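## Task

On the 25-key keyboard (lowest key C3 on the player's left, highest C5 on the player's right), sound exactly D#4, then C4, then A3, then B4, then D3, with no other notes. A key counts only when pressed most of the way down, and it must rise most of the way before it can count again. Any wrong note, two keys sounding together, or any note after D3 means failure. There is no signal that a note played. A result the robot is still holding in place at the end does not count. Finish by releasing and pulling the hands away.

## Robot and tools

Robot: two arms, left_arm and right_arm, on opposite sides of a table. left_arm's base is on the +y side. The names are labels only and do not match the left or right of any image. Both arms carry an identical five-finger right hand, so each hand number and axis means the same thing on both arms.

World frame (used in results): origin on the table top, halfway between the two arm bases. z = 0 is the table surface and +z is up. Positions are in metres, orientations are quaternions (w,x,y,z), velocities are in m/s and rad/s. Printed positions can be a little off, more so at long reach.

Hand point: a spot 0.05 m in front of the palm, where a pinch would meet. Its axes: +z runs along the straightened fingers, +y points out of the palm, +x runs across the palm away from the thumb. Straight fingertips reach 0.06 to 0.07 m past the point along +z. A wrist bracket on the little-finger side sticks out 0.03 m beyond the point along +y and 0.11 m across the palm, and it can strike keys.

Row layout (28 numbers, each in [-1, 1], always both arms): left_arm dx, dy, dz, rx, ry, rz; left hand little, ring, middle, index, thumb_bend, thumb_turn, force_limit, speed; then the same 14 numbers for right_arm and its hand. Optionally, 12 more numbers from 0 to 1 may follow: stiffness scales for left_arm's six joints, then right_arm's six. Each scale stays in effect until replaced.

Pose numbers are offsets, not poses. They are expressed in the hand point's own axes and measured from where the hand point was at the start of the action. Every row in an action is measured from that same start, not from the row before it. 1.0 equals 0.6 m or 180 degrees. rx, ry, rz together form a single rotation vector. At each step the command is clipped to within 100 mm and 16 degrees of the current pose, so a large offset can take several actions to reach.

Hand numbers are absolute targets. For the four fingers and thumb_bend, +1 is straight and -1 is fully curled. For thumb_turn, +1 is beside the palm and -1 is across the front of it. A pinch is roughly index -0.22, thumb_bend -0.75, thumb_turn -0.57. force_limit maps linearly from about 0 N at -1 to 10 N at +1 (15 N for the two thumb motors). speed maps from nearly 0 at -1 to full at +1, and full speed covers a finger's whole travel in 0.6 s. There is no 'no change' value. To keep a hand as it is, resend its last eight numbers. If none have been sent yet, send hand_measured followed by hand_force_limit and hand_speed. For a key press, a single straight finger (for example index +1, others curled) gives a narrow tip.

Tools:
execute_actions(actions): a list of actions. Each action has up to 15 rows, each row lasting 1/30 s. If an action has fewer rows, its last row repeats to fill 15. An empty list only returns the current state and images.
move(target, speed, stop_force, blocking): target is one 28-number row. Its offsets are counted from the pose in the last result that showed one. The hand points travel in straight lines, and all arms finish together. speed is in m/s, from 0.002 to 0.5 (default 0.25); turning is capped at twice that value in rad/s. A move lasts 0.5 to 10 s. stop_force is optional, 9 to 40 N, one value for both arms. It ends an arm's path when the wrist sensor feels that much extra push against the motion; that arm then backs off to its position two steps earlier. It is only useful with slow, non-rotating moves, and must be left out when lifting away from a contact. blocking=false returns after 0.5 s and cannot be combined with stop_force. Until that move is shown to have ended, other moves and actions are refused: use wait or stop first.
wait(seconds): 0 to 10 s. The arms keep their last command.
stop(): brakes a running move.
zoom_image(camera, region): camera is cam_low (672x504), cam_left_wrist or cam_right_wrist (both 616x616 fisheye). region is [x0, y0, x1, y1] in pixels, at most 504 by 504.
show_instructions(): shows reference images.
finished_scene(scene): ends the current scene, given its number. This cannot be undone.

Results: each arm's pose and velocity; a 'Hand target' line giving where the controller is now driving the hand point; joint positions and torques; Wrist force and Wrist torque on the hand point's axes; and hand_measured, hand_stopped_by (moving, target, force, stalled, fault), hand_load_n, hand_force_limit and hand_speed. Wrist force saturates near 50 N, has an offset of up to about 4 N, and is noisy. Action calls also list positions at some steps, with HELD marking steps where an arm's command was held back. A move adds a 'move:' line giving the ending for each arm (done, off_target, moving, held, fault, contact) and any limits (paced means clipped; held means some steps were blocked). 'pose unreachable' means the clearance check altered or blocked that arm's command. Commands are smoothed and lag about 0.17 s behind.

Cautions: the arms are stiff, so pushing a key hard against its bottom can trigger a fault stop. A fault occurs at 150 N outside force or at a joint's load limit (130 N m for the shoulders and elbow, 24.3 N m for the wrists), and it freezes that arm for 10 s. Press with short, slow strokes just deep enough, or use a slow move with stop_force. Lift fully before the next press. Keep other fingers and the bracket off neighbouring keys so no extra note sounds. Never let the arms collide or push against each other. Do not knock anything off the table. Holding load heats the motors: a warning appears at 70 °C, and at 85 °C the arm is braked. At the end, release the keys and move both hands clear before calling finished_scene.

Each tool is called by a JSON object that holds its "api" and its "payload", one argument or row to a line.

Reference images:

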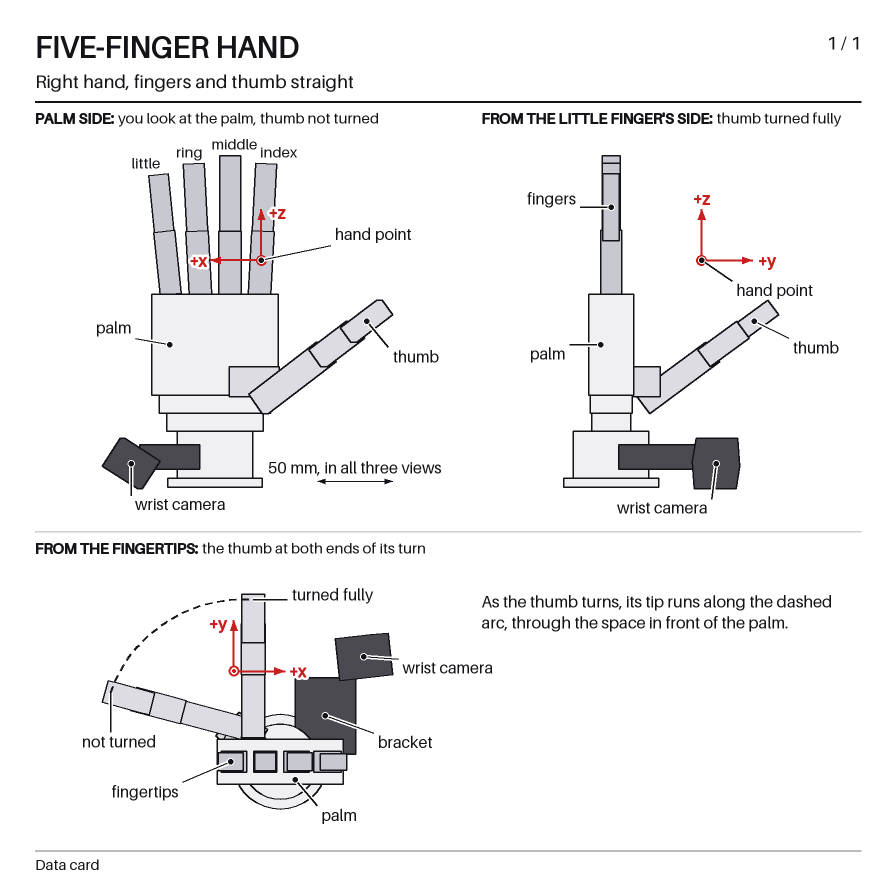

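## Session

{"api": "execute_actions", "payload": {
  "actions": []
}}

Scene clock: 0.00 s.
left_arm: end_effector_position=(+0.2249, +0.4100, +0.4887) hand_measured=(+1.000, +1.000, +1.000, +1.000, +1.000, +1.000) hand_load_n=(+0.0, +0.0, +0.0, +0.0, +0.0, +0.0) hand_stopped_by=(target, target, target, target, target, target) hand_force_limit=0.00 hand_speed=-0.80 end_effector_quat_wxyz=(+0.008, +0.421, +0.907, +0.007) end_effector_velocity=(+0.000, +0.000, -0.000) end_effector_angular_velocity=(+0.001, -0.001, +0.000) | right_arm: end_effector_position=(+0.0725, -0.2948, +0.4758) hand_measured=(+1.000, +1.000, +1.000, +1.000, +1.000, +1.000) hand_load_n=(+0.0, +0.0, +0.0, +0.0, +0.0, +0.0) hand_stopped_by=(target, target, target, target, target, target) hand_force_limit=0.00 hand_speed=-0.80 end_effector_quat_wxyz=(-0.015, -0.356, +0.934, -0.004) end_effector_velocity=(-0.000, -0.000, -0.000) end_effector_angular_velocity=(-0.001, +0.000, +0.001)
Joint positions: left_arm=[ 0.568 -1.737  1.328  1.977  1.549 -1.862] | right_arm=[-1.169 -1.707  1.342  1.966  1.577 -1.891]
Joint velocities: left_arm=[-0.     0.     0.001 -0.    -0.001 -0.   ] | right_arm=[ 0.    -0.     0.    -0.     0.001 -0.   ]
Joint torques (N m, as the arm reports them, + toward a larger angle): no reading
Wrist force (N, on the end effector, along its own x y z axes, offset not removed): no reading
Wrist torque (N m, same axes, about the end effector's origin, offset not removed): no reading
Hand target (left_arm): +0.225, +0.410, +0.489; +0.008, +0.421, +0.907, +0.007
Hand target (right_arm): +0.073, -0.295, +0.476; -0.015, -0.356, +0.934, -0.004
Joint stiffness scale: left_arm=[1. 1. 1. 1. 1. 1.] | right_arm=[1. 1. 1. 1. 1. 1.]

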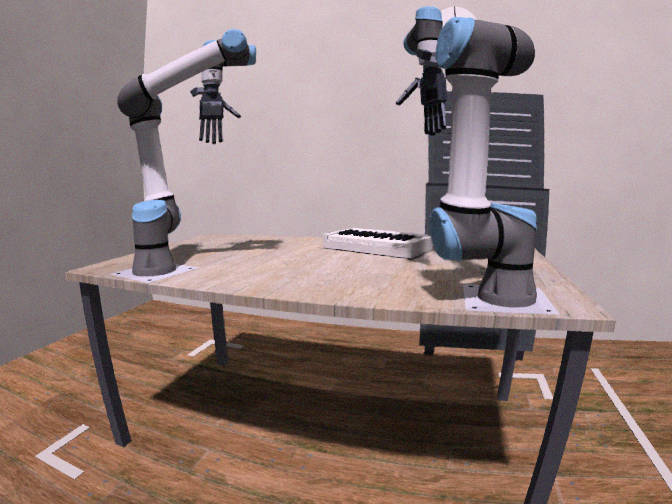

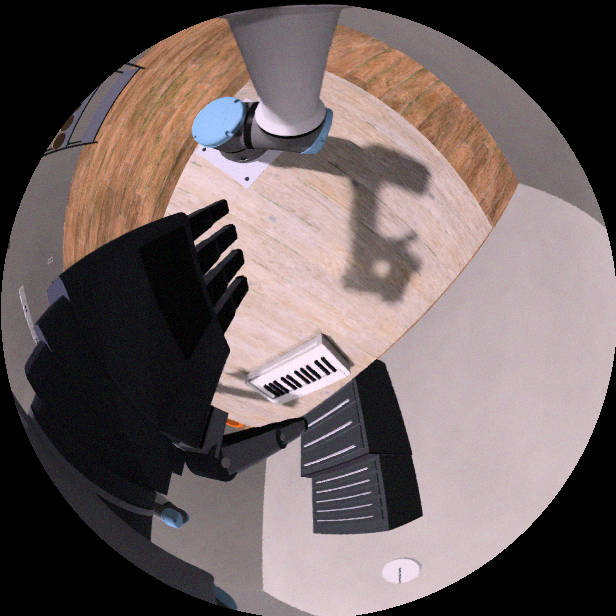

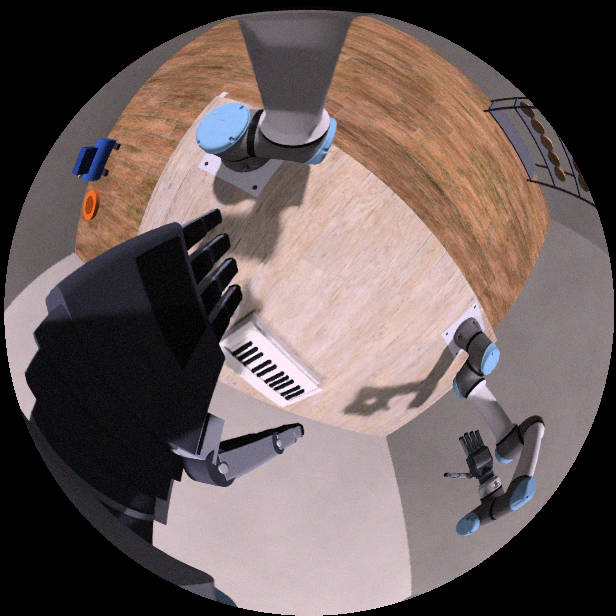

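{"api": "zoom_image", "payload": {
  "camera": "cam_right_wrist",
  "region": [200, 300, 340, 420]
}}

{"api": "zoom_image", "payload": {
  "camera": "cam_left_wrist",
  "region": [230, 320, 370, 420]
}}

{"api": "zoom_image", "payload": {
  "camera": "cam_low",
  "region": [310, 215, 450, 270]
}}

Region (200, 300, 340, 420) of cam_right_wrist's 616x616 image, scaled by 3.600, with more detail than that image has; it fills the top 432 rows of this view, and the rest is white.

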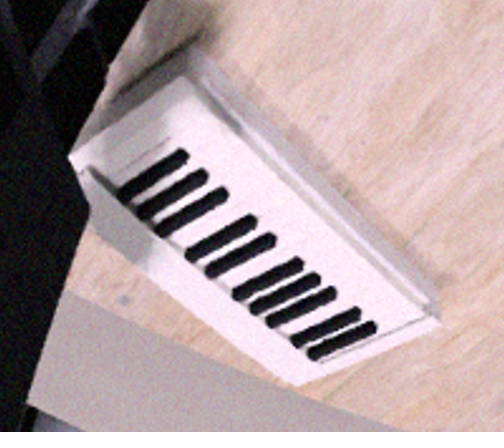

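Region (230, 320, 370, 420) of cam_left_wrist's 616x616 image, scaled by 3.600, with more detail than that image has; it fills the top 360 rows of this view, and the rest is white.

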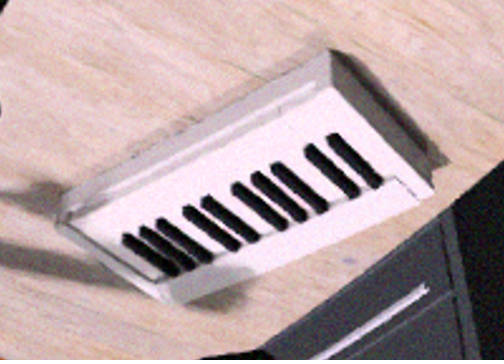

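Region (310, 215, 450, 270) of cam_low's 672x504 image, scaled by 3.600, with more detail than that image has; it fills the top 198 rows of this view, and the rest is white.

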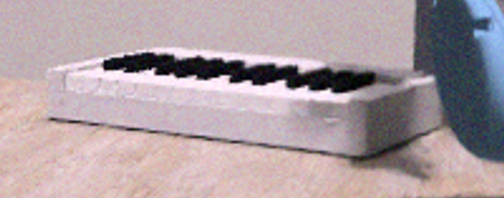

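{"api": "move", "payload": {
  "target": [0,0,0,0,0,0,1,1,1,1,1,1,0,-0.8,-0.771,-0.137,0.433,0,0,0.336,-1,-1,-1,1,1,1,0,0.5]
}}

Scene clock: 38.07 s.
left_arm: end_effector_position=(+0.2249, +0.4100, +0.4887) hand_measured=(+1.000, +1.000, +1.000, +1.000, +1.000, +1.000) hand_load_n=(+0.0, +0.0, +0.0, +0.0, +0.0, +0.0) hand_stopped_by=(target, target, target, target, target, target) hand_force_limit=0.00 hand_speed=-0.80 end_effector_quat_wxyz=(+0.008, +0.421, +0.907, +0.007) end_effector_velocity=(-0.000, +0.000, -0.001) end_effector_angular_velocity=(+0.001, +0.001, +0.000) | right_arm: end_effector_position=(+0.4666, -0.0545, +0.2015) hand_measured=(-1.000, -1.000, -1.000, +1.000, +1.000, +1.000) hand_load_n=(+0.0, +0.0, +0.0, +0.0, +0.0, +0.0) hand_stopped_by=(target, target, target, target, target, target) hand_force_limit=0.00 hand_speed=0.50 end_effector_quat_wxyz=(-0.010, +0.164, +0.986, -0.009) end_effector_velocity=(-0.001, +0.001, +0.000) end_effector_angular_velocity=(-0.018, +0.019, -0.003)
Joint positions: left_arm=[ 0.568 -1.737  1.328  1.977  1.549 -1.862] | right_arm=[-1.    -0.583  0.444  1.735  1.57  -0.664]
Joint velocities: left_arm=[ 0.     0.     0.002 -0.001  0.    -0.   ] | right_arm=[ 0.003  0.034 -0.063  0.054  0.004  0.006]
Joint torques (N m, as the arm reports them, + toward a larger angle): left_arm=[  0.61  -8.95 -16.73   2.28  -0.18  -0.1 ] | right_arm=[  0.91 -48.15 -20.33   2.68   0.43   0.22]
Wrist force (N, on the end effector, along its own x y z axes, offset not removed): left_arm=[1.8 -1.0 0.1] | right_arm=[2.9 0.1 -1.6]
Wrist torque (N m, same axes, about the end effector's origin, offset not removed): left_arm=[0.00 0.02 -0.19] | right_arm=[0.24 -0.34 0.36]
Hand target (left_arm): +0.225, +0.410, +0.489; +0.008, +0.421, +0.907, +0.007
Hand target (right_arm): +0.466, -0.053, +0.201; -0.011, +0.163, +0.986, -0.011
Off the commanded pose (left_arm): 0.000 m, 0 deg.
Off the commanded pose (right_arm): 0.001 m, 0 deg.
Joint stiffness scale: left_arm=[1. 1. 1. 1. 1. 1.] | right_arm=[1. 1. 1. 1. 1. 1.]
move: done
camera_calibration (this result's frames):
cam_left_wrist: T_world_to_cam=[[0.830221, 0.557426, 0.00287936, -0.418777], [0.46759, -0.699214, 0.540796, -0.0783792], [0.303467, -0.447634, -0.841149, 0.658418], [0, 0, 0, 1]] pos_world=[0.184519, 0.473364, 0.59742]
cam_right_wrist: T_world_to_cam=[[0.418347, 0.908113, 0.0177948, -0.158112], [0.781197, -0.369736, 0.503017, -0.482324], [0.463376, -0.196534, -0.864093, 0.077809], [0, 0, 0, 1]] pos_world=[0.406881, -0.0194568, 0.312665]

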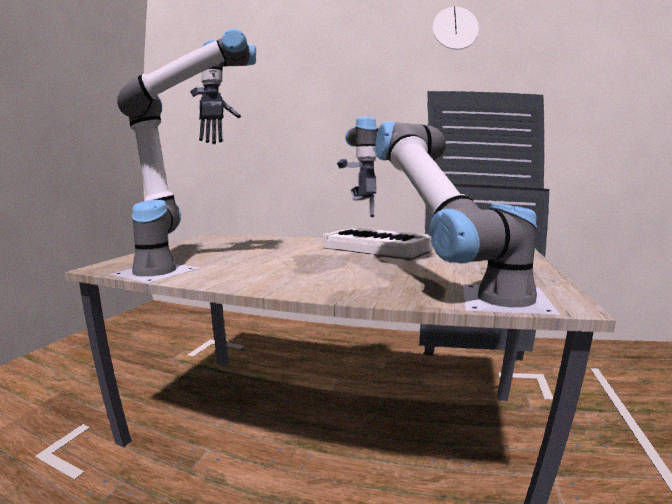

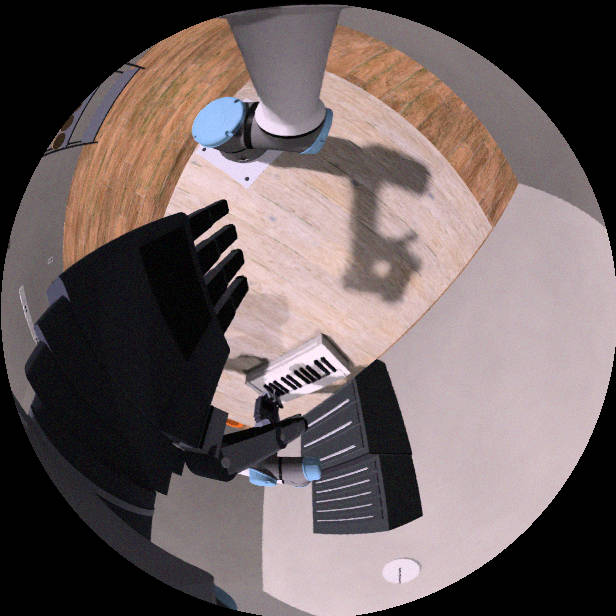

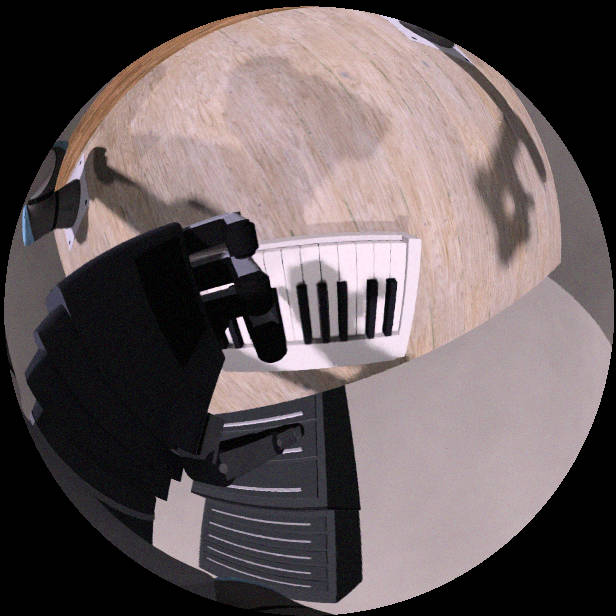

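{"api": "zoom_image", "payload": {
  "camera": "cam_right_wrist",
  "region": [180, 200, 430, 380]
}}

{"api": "zoom_image", "payload": {
  "camera": "cam_low",
  "region": [310, 140, 450, 270]
}}

Region (180, 200, 430, 380) of cam_right_wrist's 616x616 image, scaled by 2.016, with more detail than that image has; it fills the top 363 rows of this view, and the rest is white.

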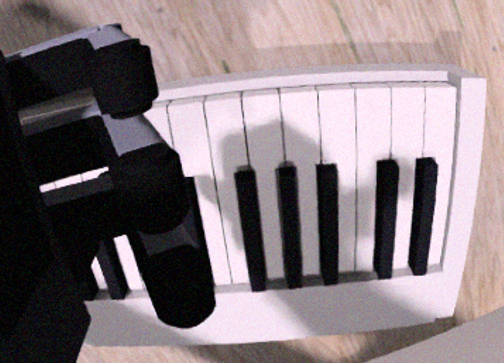

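Region (310, 140, 450, 270) of cam_low's 672x504 image, scaled by 3.600, with more detail than that image has; it fills the top 468 rows of this view, and the rest is white.

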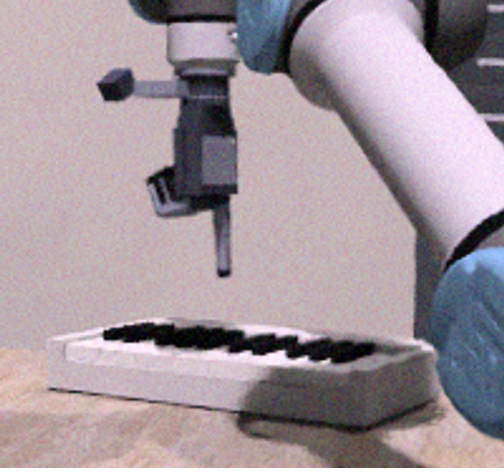

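{"api": "move", "payload": {
  "target": [0,0,0,0,0,0,1,1,1,1,1,1,0,-0.8,-0.08,-0.075,0.045,-0.139,0,0,1,1,1,1,1,1,0,0.5],
  "speed": 0.15
}}

{"api": "zoom_image", "payload": {
  "camera": "cam_right_wrist",
  "region": [150, 180, 400, 400]
}}

{"api": "zoom_image", "payload": {
  "camera": "cam_low",
  "region": [310, 170, 450, 270]
}}

Scene clock: 108.77 s.
left_arm: end_effector_position=(+0.2249, +0.4100, +0.4887) hand_measured=(+1.000, +1.000, +1.000, +1.000, +1.000, +1.000) hand_load_n=(+0.0, +0.0, +0.0, +0.0, +0.0, +0.0) hand_stopped_by=(target, target, target, target, target, target) hand_force_limit=0.00 hand_speed=-0.80 end_effector_quat_wxyz=(+0.008, +0.421, +0.907, +0.007) end_effector_velocity=(-0.000, +0.000, -0.000) end_effector_angular_velocity=(+0.000, +0.000, -0.000) | right_arm: end_effector_position=(+0.4963, -0.1119, +0.1740) hand_measured=(+1.000, +1.000, +1.000, +1.000, +1.000, +1.000) hand_load_n=(+0.0, +0.0, +0.0, +0.0, +0.0, +0.0) hand_stopped_by=(target, target, target, target, target, target) hand_force_limit=0.00 hand_speed=0.50 end_effector_quat_wxyz=(+0.025, +0.161, +0.965, +0.204) end_effector_velocity=(+0.002, +0.002, +0.002) end_effector_angular_velocity=(+0.016, -0.013, +0.002)
Joint positions: left_arm=[ 0.568 -1.737  1.328  1.977  1.549 -1.862] | right_arm=[-1.228 -0.919  1.166  1.069  1.242 -0.848]
Joint velocities: left_arm=[-0.    -0.     0.001 -0.     0.     0.   ] | right_arm=[-0.003 -0.004  0.007 -0.02  -0.012 -0.002]
Joint torques (N m, as the arm reports them, + toward a larger angle): left_arm=[  0.29  -8.57 -17.01   2.24  -0.13  -0.19] | right_arm=[ -1.9  -41.62 -18.63   1.47  -0.6   -0.29]
Wrist force (N, on the end effector, along its own x y z axes, offset not removed): left_arm=[-2.3 3.1 -2.6] | right_arm=[2.4 -1.4 -0.5]
Wrist torque (N m, same axes, about the end effector's origin, offset not removed): left_arm=[0.57 0.62 -0.44] | right_arm=[-0.09 -0.25 0.17]
Hand target (left_arm): +0.225, +0.410, +0.489; +0.008, +0.421, +0.907, +0.007
Hand target (right_arm): +0.497, -0.113, +0.175; +0.026, +0.162, +0.965, +0.205
Off the commanded pose (left_arm): 0.000 m, 0 deg.
Off the commanded pose (right_arm): 0.001 m, 0 deg.
Joint stiffness scale: left_arm=[1. 1. 1. 1. 1. 1.] | right_arm=[1. 1. 1. 1. 1. 1.]
move: done
camera_calibration (this result's frames):
cam_left_wrist: T_world_to_cam=[[0.830221, 0.557427, 0.00287959, -0.418777], [0.46759, -0.699214, 0.540796, -0.0783791], [0.303467, -0.447634, -0.841149, 0.658418], [0, 0, 0, 1]] pos_world=[0.184519, 0.473364, 0.59742]
cam_right_wrist: T_world_to_cam=[[0.391367, 0.811905, 0.433176, -0.187574], [0.71383, -0.564919, 0.413899, -0.485767], [0.580756, 0.147227, -0.800654, -0.00182301], [0, 0, 0, 1]] pos_world=[0.421225, -0.121858, 0.280852]

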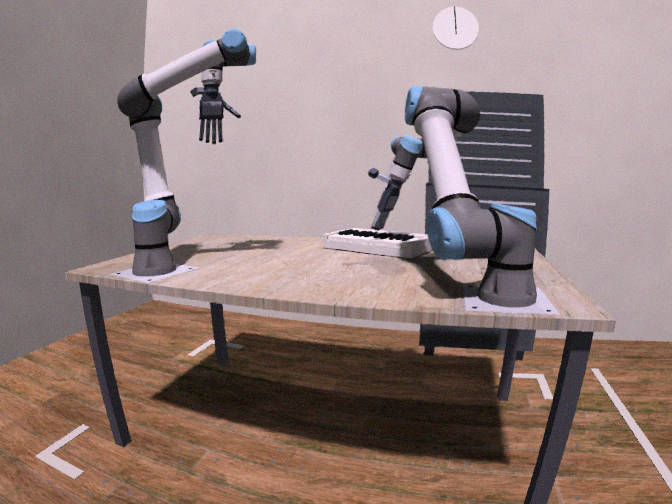

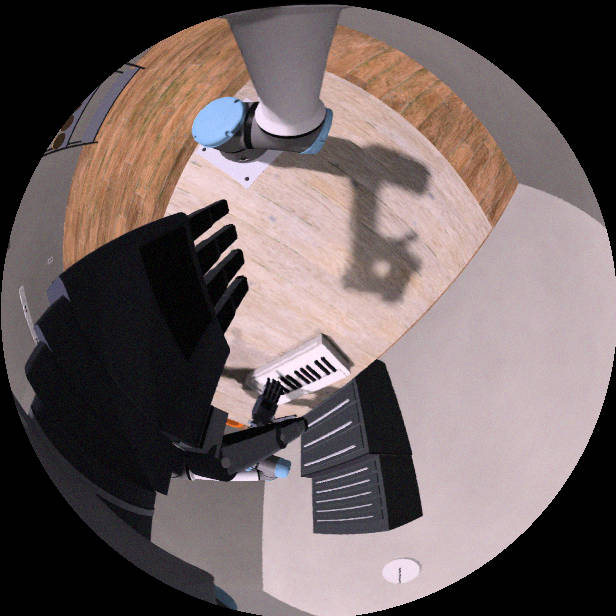

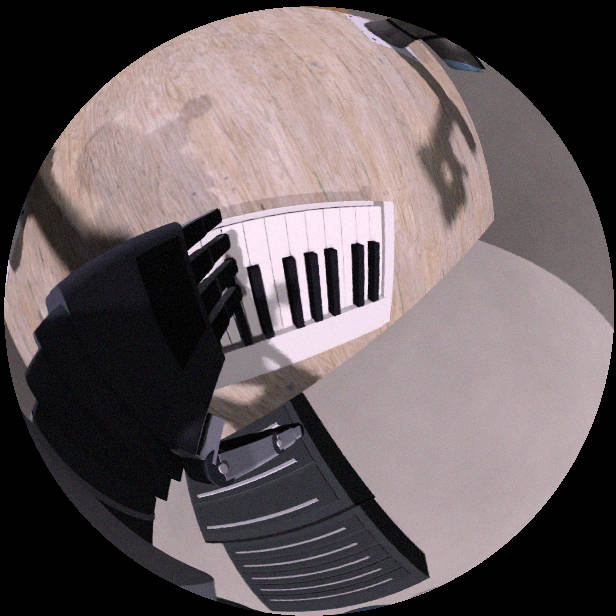

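Region (150, 180, 400, 400) of cam_right_wrist's 616x616 image, scaled by 2.016, with more detail than that image has; it fills the top 444 rows of this view, and the rest is white.

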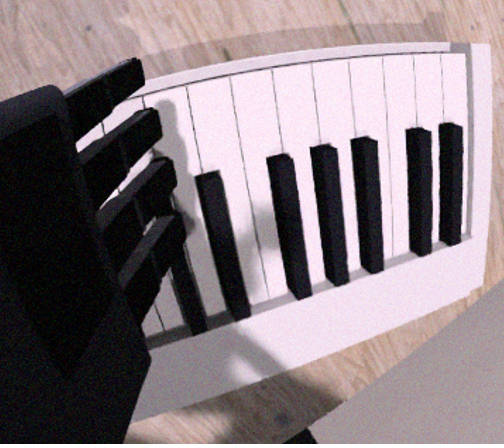

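Region (310, 170, 450, 270) of cam_low's 672x504 image, scaled by 3.600, with more detail than that image has; it fills the top 360 rows of this view, and the rest is white.

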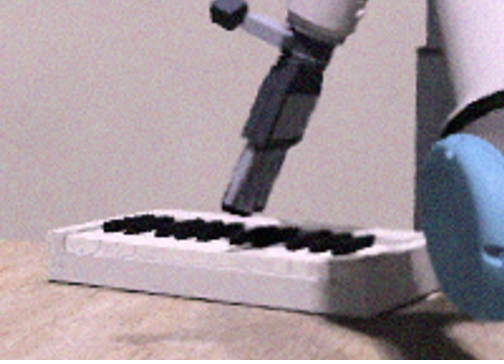

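{"api": "move", "payload": {
  "target": [0,0,0,0,0,0,1,1,1,1,1,1,0,-0.8,0,-0.0085,0.018,0,0,0,-1,-1,-1,1,1,1,0,1],
  "speed": 0.03
}}

{"api": "zoom_image", "payload": {
  "camera": "cam_right_wrist",
  "region": [150, 180, 400, 400]
}}

{"api": "zoom_image", "payload": {
  "camera": "cam_low",
  "region": [340, 200, 420, 260]
}}

Scene clock: 128.13 s.
left_arm: end_effector_position=(+0.2249, +0.4100, +0.4887) hand_measured=(+1.000, +1.000, +1.000, +1.000, +1.000, +1.000) hand_load_n=(+0.0, +0.0, +0.0, +0.0, +0.0, +0.0) hand_stopped_by=(target, target, target, target, target, target) hand_force_limit=0.00 hand_speed=-0.80 end_effector_quat_wxyz=(+0.008, +0.421, +0.907, +0.007) end_effector_velocity=(-0.000, +0.000, -0.000) end_effector_angular_velocity=(+0.000, +0.001, +0.000) | right_arm: end_effector_position=(+0.4964, -0.1119, +0.1645) hand_measured=(-1.000, -1.000, -1.000, +1.000, +1.000, +1.000) hand_load_n=(+0.0, +0.0, +0.0, +0.0, +0.0, +0.0) hand_stopped_by=(target, target, target, target, target, target) hand_force_limit=0.00 hand_speed=1.00 end_effector_quat_wxyz=(+0.026, +0.161, +0.965, +0.205) end_effector_velocity=(+0.002, -0.000, +0.000) end_effector_angular_velocity=(+0.000, -0.005, -0.001)
Joint positions: left_arm=[ 0.568 -1.737  1.328  1.977  1.549 -1.862] | right_arm=[-1.228 -0.914  1.183  1.043  1.242 -0.848]
Joint velocities: left_arm=[ 0.    -0.     0.001 -0.001  0.001  0.   ] | right_arm=[-0.001 -0.    -0.001 -0.004  0.001 -0.   ]
Joint torques (N m, as the arm reports them, + toward a larger angle): left_arm=[  0.32  -9.18 -15.97   2.24  -0.22  -0.21] | right_arm=[ -0.18 -38.36 -17.17   1.37  -0.06   0.03]
Wrist force (N, on the end effector, along its own x y z axes, offset not removed): left_arm=[1.0 -1.8 -1.5] | right_arm=[1.7 -2.0 0.1]
Wrist torque (N m, same axes, about the end effector's origin, offset not removed): left_arm=[-0.11 0.35 -0.35] | right_arm=[-0.17 -0.22 0.12]
Hand target (left_arm): +0.225, +0.410, +0.489; +0.008, +0.421, +0.907, +0.007
Hand target (right_arm): +0.496, -0.112, +0.162; +0.025, +0.161, +0.965, +0.204
Off the commanded pose (left_arm): 0.000 m, 0 deg.
Off the commanded pose (right_arm): 0.002 m, 0 deg.
Joint stiffness scale: left_arm=[1. 1. 1. 1. 1. 1.] | right_arm=[1. 1. 1. 1. 1. 1.]
move: done
camera_calibration (this result's frames):
cam_left_wrist: T_world_to_cam=[[0.830221, 0.557427, 0.00287962, -0.418777], [0.46759, -0.699214, 0.540796, -0.078379], [0.303467, -0.447633, -0.841149, 0.658418], [0, 0, 0, 1]] pos_world=[0.184519, 0.473364, 0.59742]
cam_right_wrist: T_world_to_cam=[[0.390302, 0.811122, 0.435598, -0.183384], [0.712687, -0.565699, 0.414803, -0.48166], [0.582873, 0.148546, -0.79887, -0.0107454], [0, 0, 0, 1]] pos_world=[0.421111, -0.122132, 0.271091]

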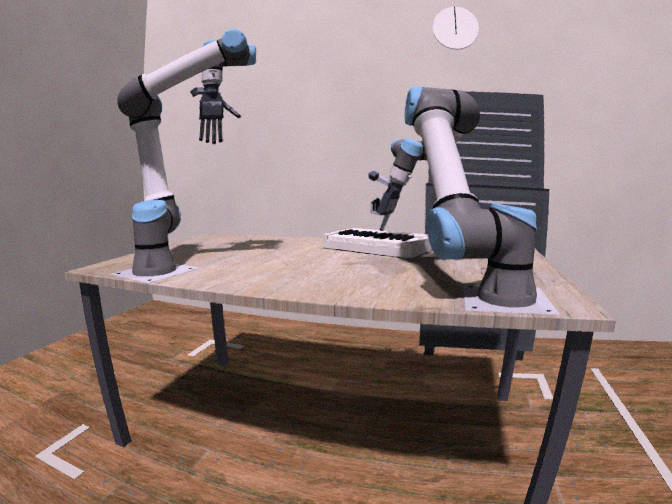

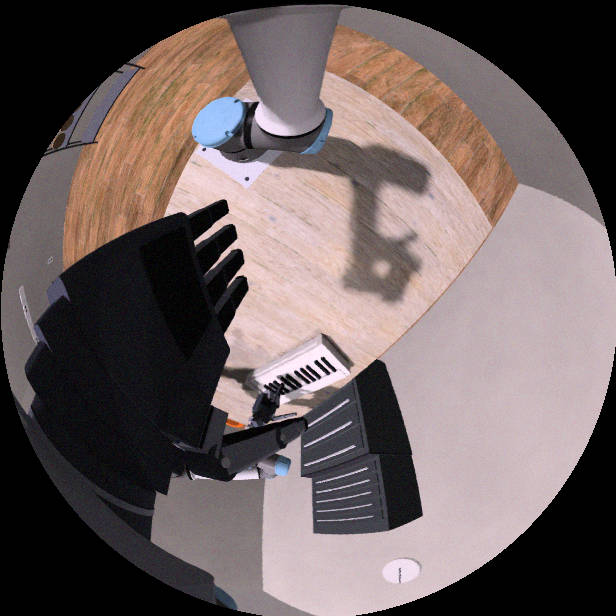

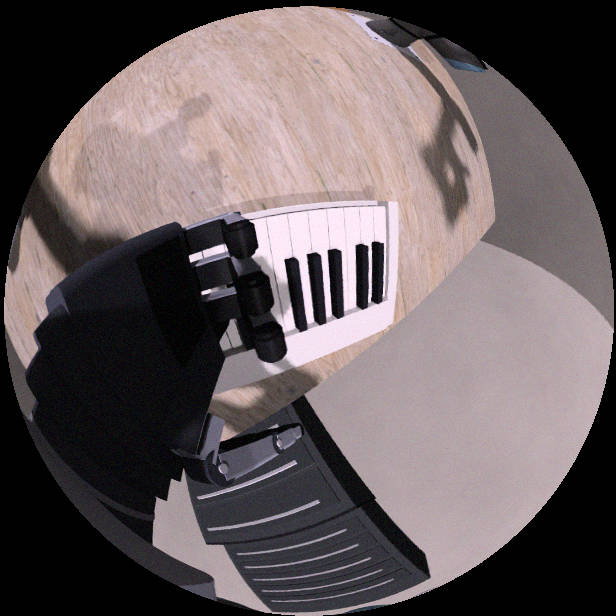

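Region (150, 180, 400, 400) of cam_right_wrist's 616x616 image, scaled by 2.016, with more detail than that image has; it fills the top 444 rows of this view, and the rest is white.

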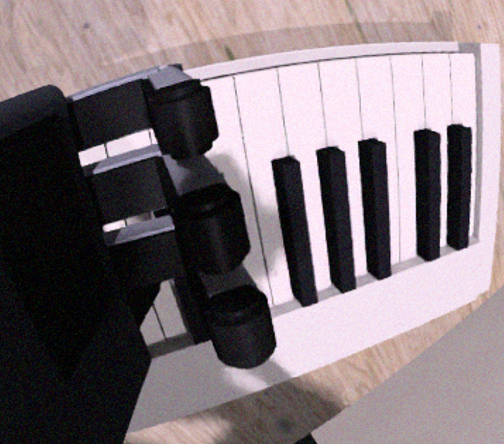

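Region (340, 200, 420, 260) of cam_low's 672x504 image, scaled by 6.300, with more detail than that image has; it fills the top 378 rows of this view, and the rest is white.

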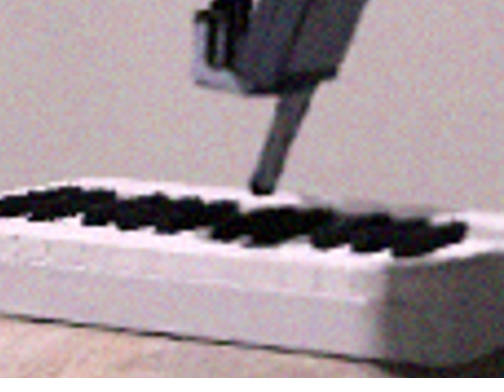

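{"api": "move", "payload": {
  "target": [0,0,0,0,0,0,1,1,1,1,1,1,0,-0.8,0,-0.003,0.0065,0,0,0,0.55,0.55,0.55,1,1,1,0,1],
  "speed": 0.02
}}

{"api": "zoom_image", "payload": {
  "camera": "cam_right_wrist",
  "region": [190, 200, 330, 360]
}}

{"api": "zoom_image", "payload": {
  "camera": "cam_low",
  "region": [340, 200, 420, 260]
}}

Scene clock: 145.07 s.
left_arm: end_effector_position=(+0.2249, +0.4100, +0.4887) hand_measured=(+1.000, +1.000, +1.000, +1.000, +1.000, +1.000) hand_load_n=(+0.0, +0.0, +0.0, +0.0, +0.0, +0.0) hand_stopped_by=(target, target, target, target, target, target) hand_force_limit=0.00 hand_speed=-0.80 end_effector_quat_wxyz=(+0.008, +0.421, +0.907, +0.007) end_effector_velocity=(+0.000, +0.000, +0.000) end_effector_angular_velocity=(-0.001, -0.001, +0.002) | right_arm: end_effector_position=(+0.4968, -0.1118, +0.1626) hand_measured=(+0.550, +0.550, +0.550, +1.000, +1.000, +1.000) hand_load_n=(+0.0, +0.0, +0.0, +0.0, +0.0, +0.0) hand_stopped_by=(target, target, target, target, target, target) hand_force_limit=0.00 hand_speed=1.00 end_effector_quat_wxyz=(+0.028, +0.161, +0.965, +0.205) end_effector_velocity=(+0.001, -0.001, -0.001) end_effector_angular_velocity=(+0.001, -0.001, -0.002)
Joint positions: left_arm=[ 0.568 -1.737  1.328  1.977  1.549 -1.862] | right_arm=[-1.228 -0.914  1.188  1.035  1.242 -0.848]
Joint velocities: left_arm=[ 0.002 -0.    -0.001 -0.    -0.001 -0.   ] | right_arm=[-0.002  0.001  0.002 -0.005 -0.001 -0.   ]
Joint torques (N m, as the arm reports them, + toward a larger angle): left_arm=[ -0.35  -9.48 -16.43   2.33  -0.24  -0.13] | right_arm=[ -0.98 -38.86 -17.73   1.42  -0.46  -0.01]
Wrist force (N, on the end effector, along its own x y z axes, offset not removed): left_arm=[-0.2 0.8 -2.5] | right_arm=[0.0 -0.5 -1.1]
Wrist torque (N m, same axes, about the end effector's origin, offset not removed): left_arm=[0.27 0.40 -0.19] | right_arm=[0.12 0.08 0.11]
Hand target (left_arm): +0.225, +0.410, +0.489; +0.008, +0.421, +0.907, +0.007
Hand target (right_arm): +0.496, -0.112, +0.160; +0.026, +0.161, +0.965, +0.205
Off the commanded pose (left_arm): 0.000 m, 0 deg.
Off the commanded pose (right_arm): 0.003 m, 0 deg.
Joint stiffness scale: left_arm=[1. 1. 1. 1. 1. 1.] | right_arm=[1. 1. 1. 1. 1. 1.]
move: done
camera_calibration (this result's frames):
cam_left_wrist: T_world_to_cam=[[0.830221, 0.557427, 0.00287945, -0.418777], [0.46759, -0.699214, 0.540796, -0.0783791], [0.303467, -0.447634, -0.841149, 0.658418], [0, 0, 0, 1]] pos_world=[0.184519, 0.473364, 0.59742]
cam_right_wrist: T_world_to_cam=[[0.388947, 0.810638, 0.437706, -0.182551], [0.711386, -0.566162, 0.416402, -0.480754], [0.585364, 0.14942, -0.796883, -0.0138917], [0, 0, 0, 1]] pos_world=[0.421136, -0.122126, 0.26902]

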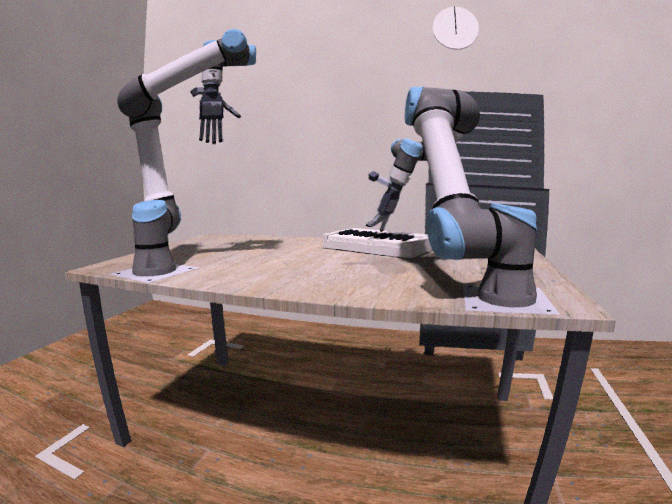

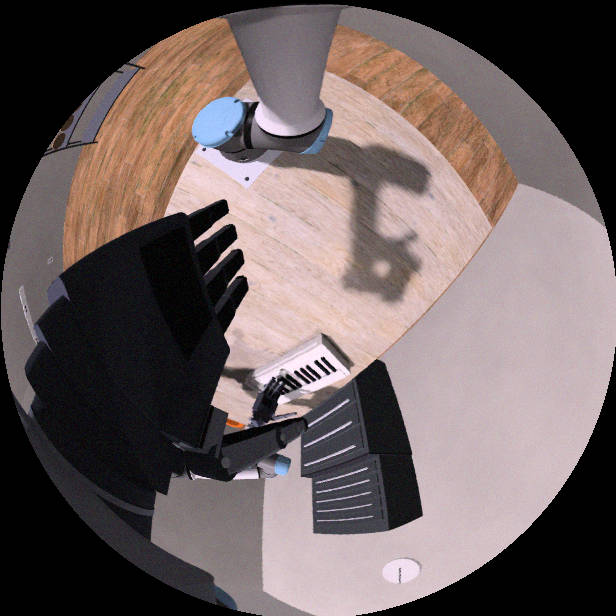

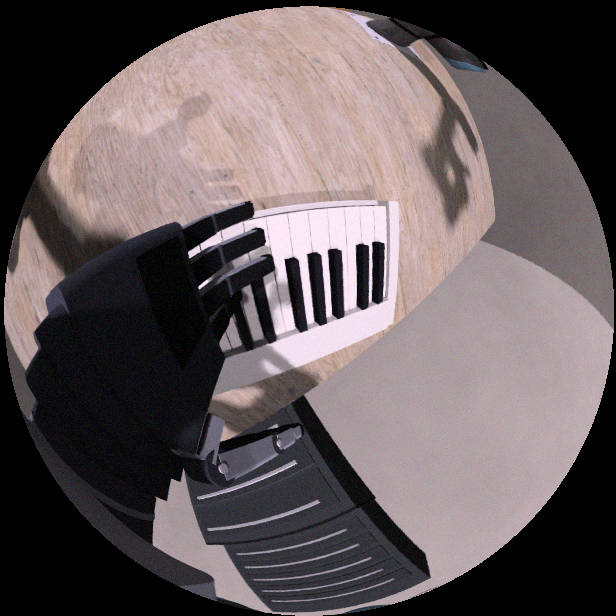

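Region (190, 200, 330, 360) of cam_right_wrist's 616x616 image, scaled by 3.150, with more detail than that image has; it fills the left 441 columns of this view, and the rest is white.

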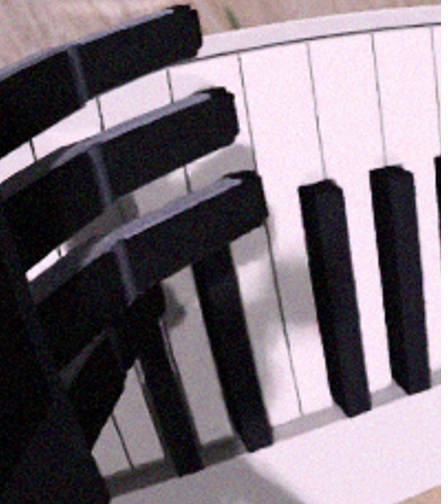

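Region (340, 200, 420, 260) of cam_low's 672x504 image, scaled by 6.300, with more detail than that image has; it fills the top 378 rows of this view, and the rest is white.

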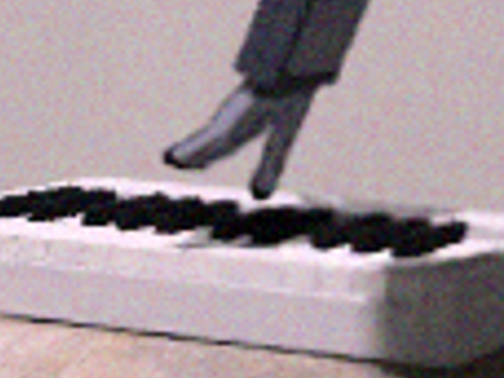

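{"api": "move", "payload": {
  "target": [0,0,0,0,0,0,1,1,1,1,1,1,0,-0.8,0,-0.021,0.045,0,0,0,0.3,0.3,0.3,1,1,1,0,1],
  "speed": 0.008,
  "stop_force": 9
}}

{"api": "zoom_image", "payload": {
  "camera": "cam_right_wrist",
  "region": [190, 200, 330, 360]
}}

{"api": "zoom_image", "payload": {
  "camera": "cam_low",
  "region": [340, 200, 420, 260]
}}

Scene clock: 157.47 s.
left_arm: end_effector_position=(+0.2249, +0.4100, +0.4887) hand_measured=(+1.000, +1.000, +1.000, +1.000, +1.000, +1.000) hand_load_n=(+0.0, +0.0, +0.0, +0.0, +0.0, +0.0) hand_stopped_by=(target, target, target, target, target, target) hand_force_limit=0.00 hand_speed=-0.80 end_effector_quat_wxyz=(+0.008, +0.421, +0.907, +0.007) end_effector_velocity=(+0.000, +0.000, +0.000) end_effector_angular_velocity=(-0.000, -0.000, +0.001) | right_arm: end_effector_position=(+0.4966, -0.1117, +0.1423) hand_measured=(+0.300, +0.300, +0.300, +1.000, +1.000, +1.000) hand_load_n=(+0.0, +0.0, +0.0, +0.0, +0.0, +0.0) hand_stopped_by=(target, target, target, target, target, target) hand_force_limit=0.00 hand_speed=1.00 end_effector_quat_wxyz=(+0.030, +0.160, +0.965, +0.207) end_effector_velocity=(-0.001, -0.000, +0.001) end_effector_angular_velocity=(-0.002, +0.002, +0.000)
Joint positions: left_arm=[ 0.568 -1.737  1.328  1.977  1.549 -1.862] | right_arm=[-1.228 -0.902  1.222  0.984  1.241 -0.848]
Joint velocities: left_arm=[ 0.001 -0.    -0.001  0.     0.     0.   ] | right_arm=[ 0.    -0.001 -0.     0.004  0.001 -0.   ]
Joint torques (N m, as the arm reports them, + toward a larger angle): left_arm=[  0.04  -9.45 -16.12   2.25  -0.12  -0.17] | right_arm=[  0.32 -38.84 -18.23   1.29  -0.06  -0.09]
Wrist force (N, on the end effector, along its own x y z axes, offset not removed): left_arm=[-2.0 2.5 -2.5] | right_arm=[5.3 1.0 -9.2]
Wrist torque (N m, same axes, about the end effector's origin, offset not removed): left_arm=[0.62 0.66 -0.20] | right_arm=[0.67 -0.14 0.42]
Hand target (left_arm): +0.225, +0.410, +0.489; +0.008, +0.421, +0.907, +0.007
Hand target (right_arm): +0.497, -0.112, +0.142; +0.030, +0.160, +0.965, +0.207
Off the commanded pose (left_arm): 0.000 m, 0 deg.
Off the commanded pose (right_arm): 0.009 m, 0 deg.
Joint stiffness scale: left_arm=[1. 1. 1. 1. 1. 1.] | right_arm=[1. 1. 1. 1. 1. 1.]
move: contact (right_arm)
camera_calibration (this result's frames):
cam_left_wrist: T_world_to_cam=[[0.830221, 0.557426, 0.00287955, -0.418777], [0.46759, -0.699214, 0.540796, -0.078379], [0.303467, -0.447634, -0.841149, 0.658418], [0, 0, 0, 1]] pos_world=[0.184519, 0.473364, 0.59742]
cam_right_wrist: T_world_to_cam=[[0.386674, 0.809618, 0.44159, -0.173216], [0.709475, -0.567067, 0.418425, -0.471547], [0.589176, 0.151503, -0.793674, -0.0321226], [0, 0, 0, 1]] pos_world=[0.420455, -0.122294, 0.248303]

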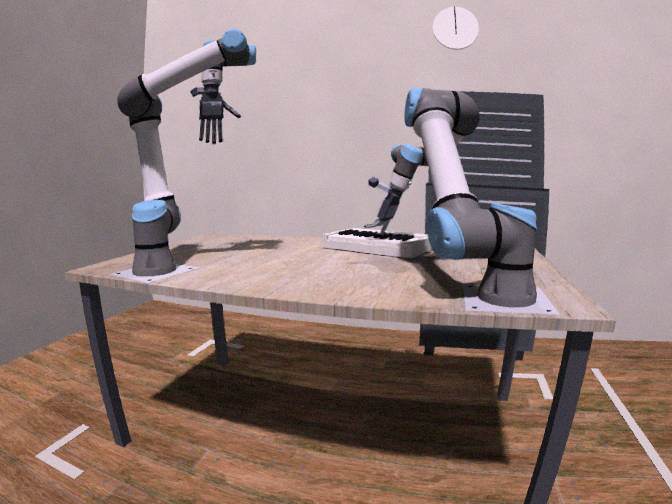

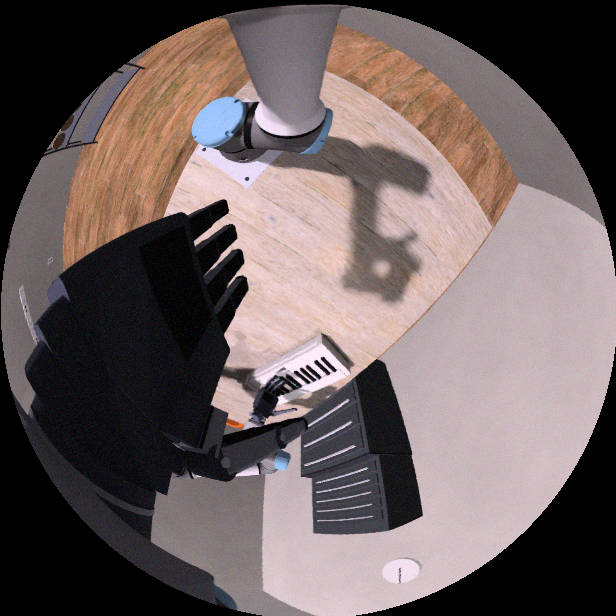

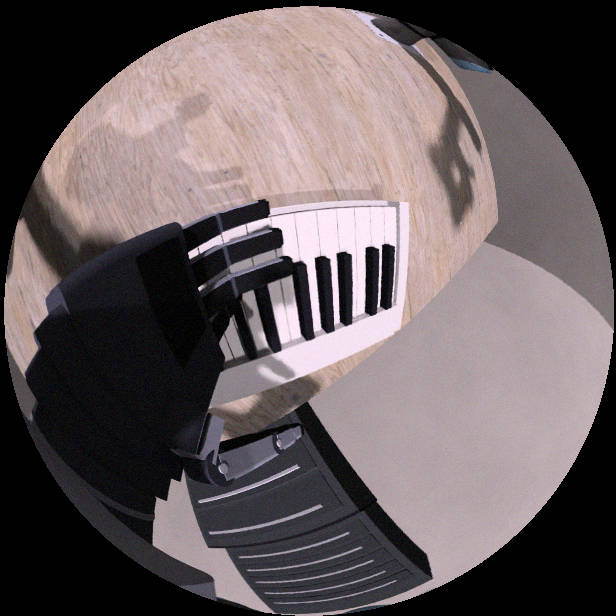

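Region (190, 200, 330, 360) of cam_right_wrist's 616x616 image, scaled by 3.150, with more detail than that image has; it fills the left 441 columns of this view, and the rest is white.

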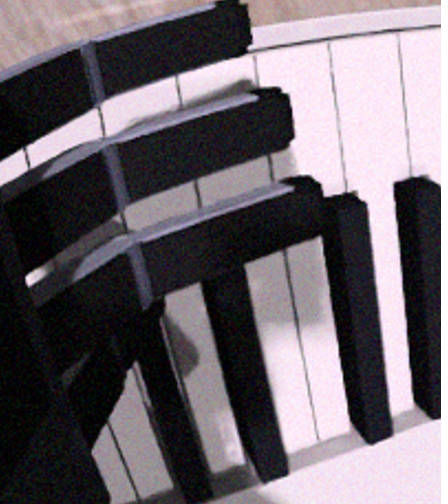

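Region (340, 200, 420, 260) of cam_low's 672x504 image, scaled by 6.300, with more detail than that image has; it fills the top 378 rows of this view, and the rest is white.

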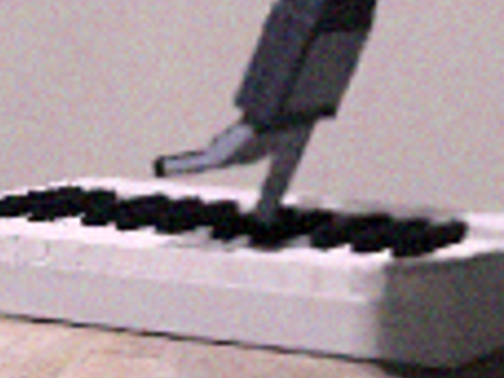

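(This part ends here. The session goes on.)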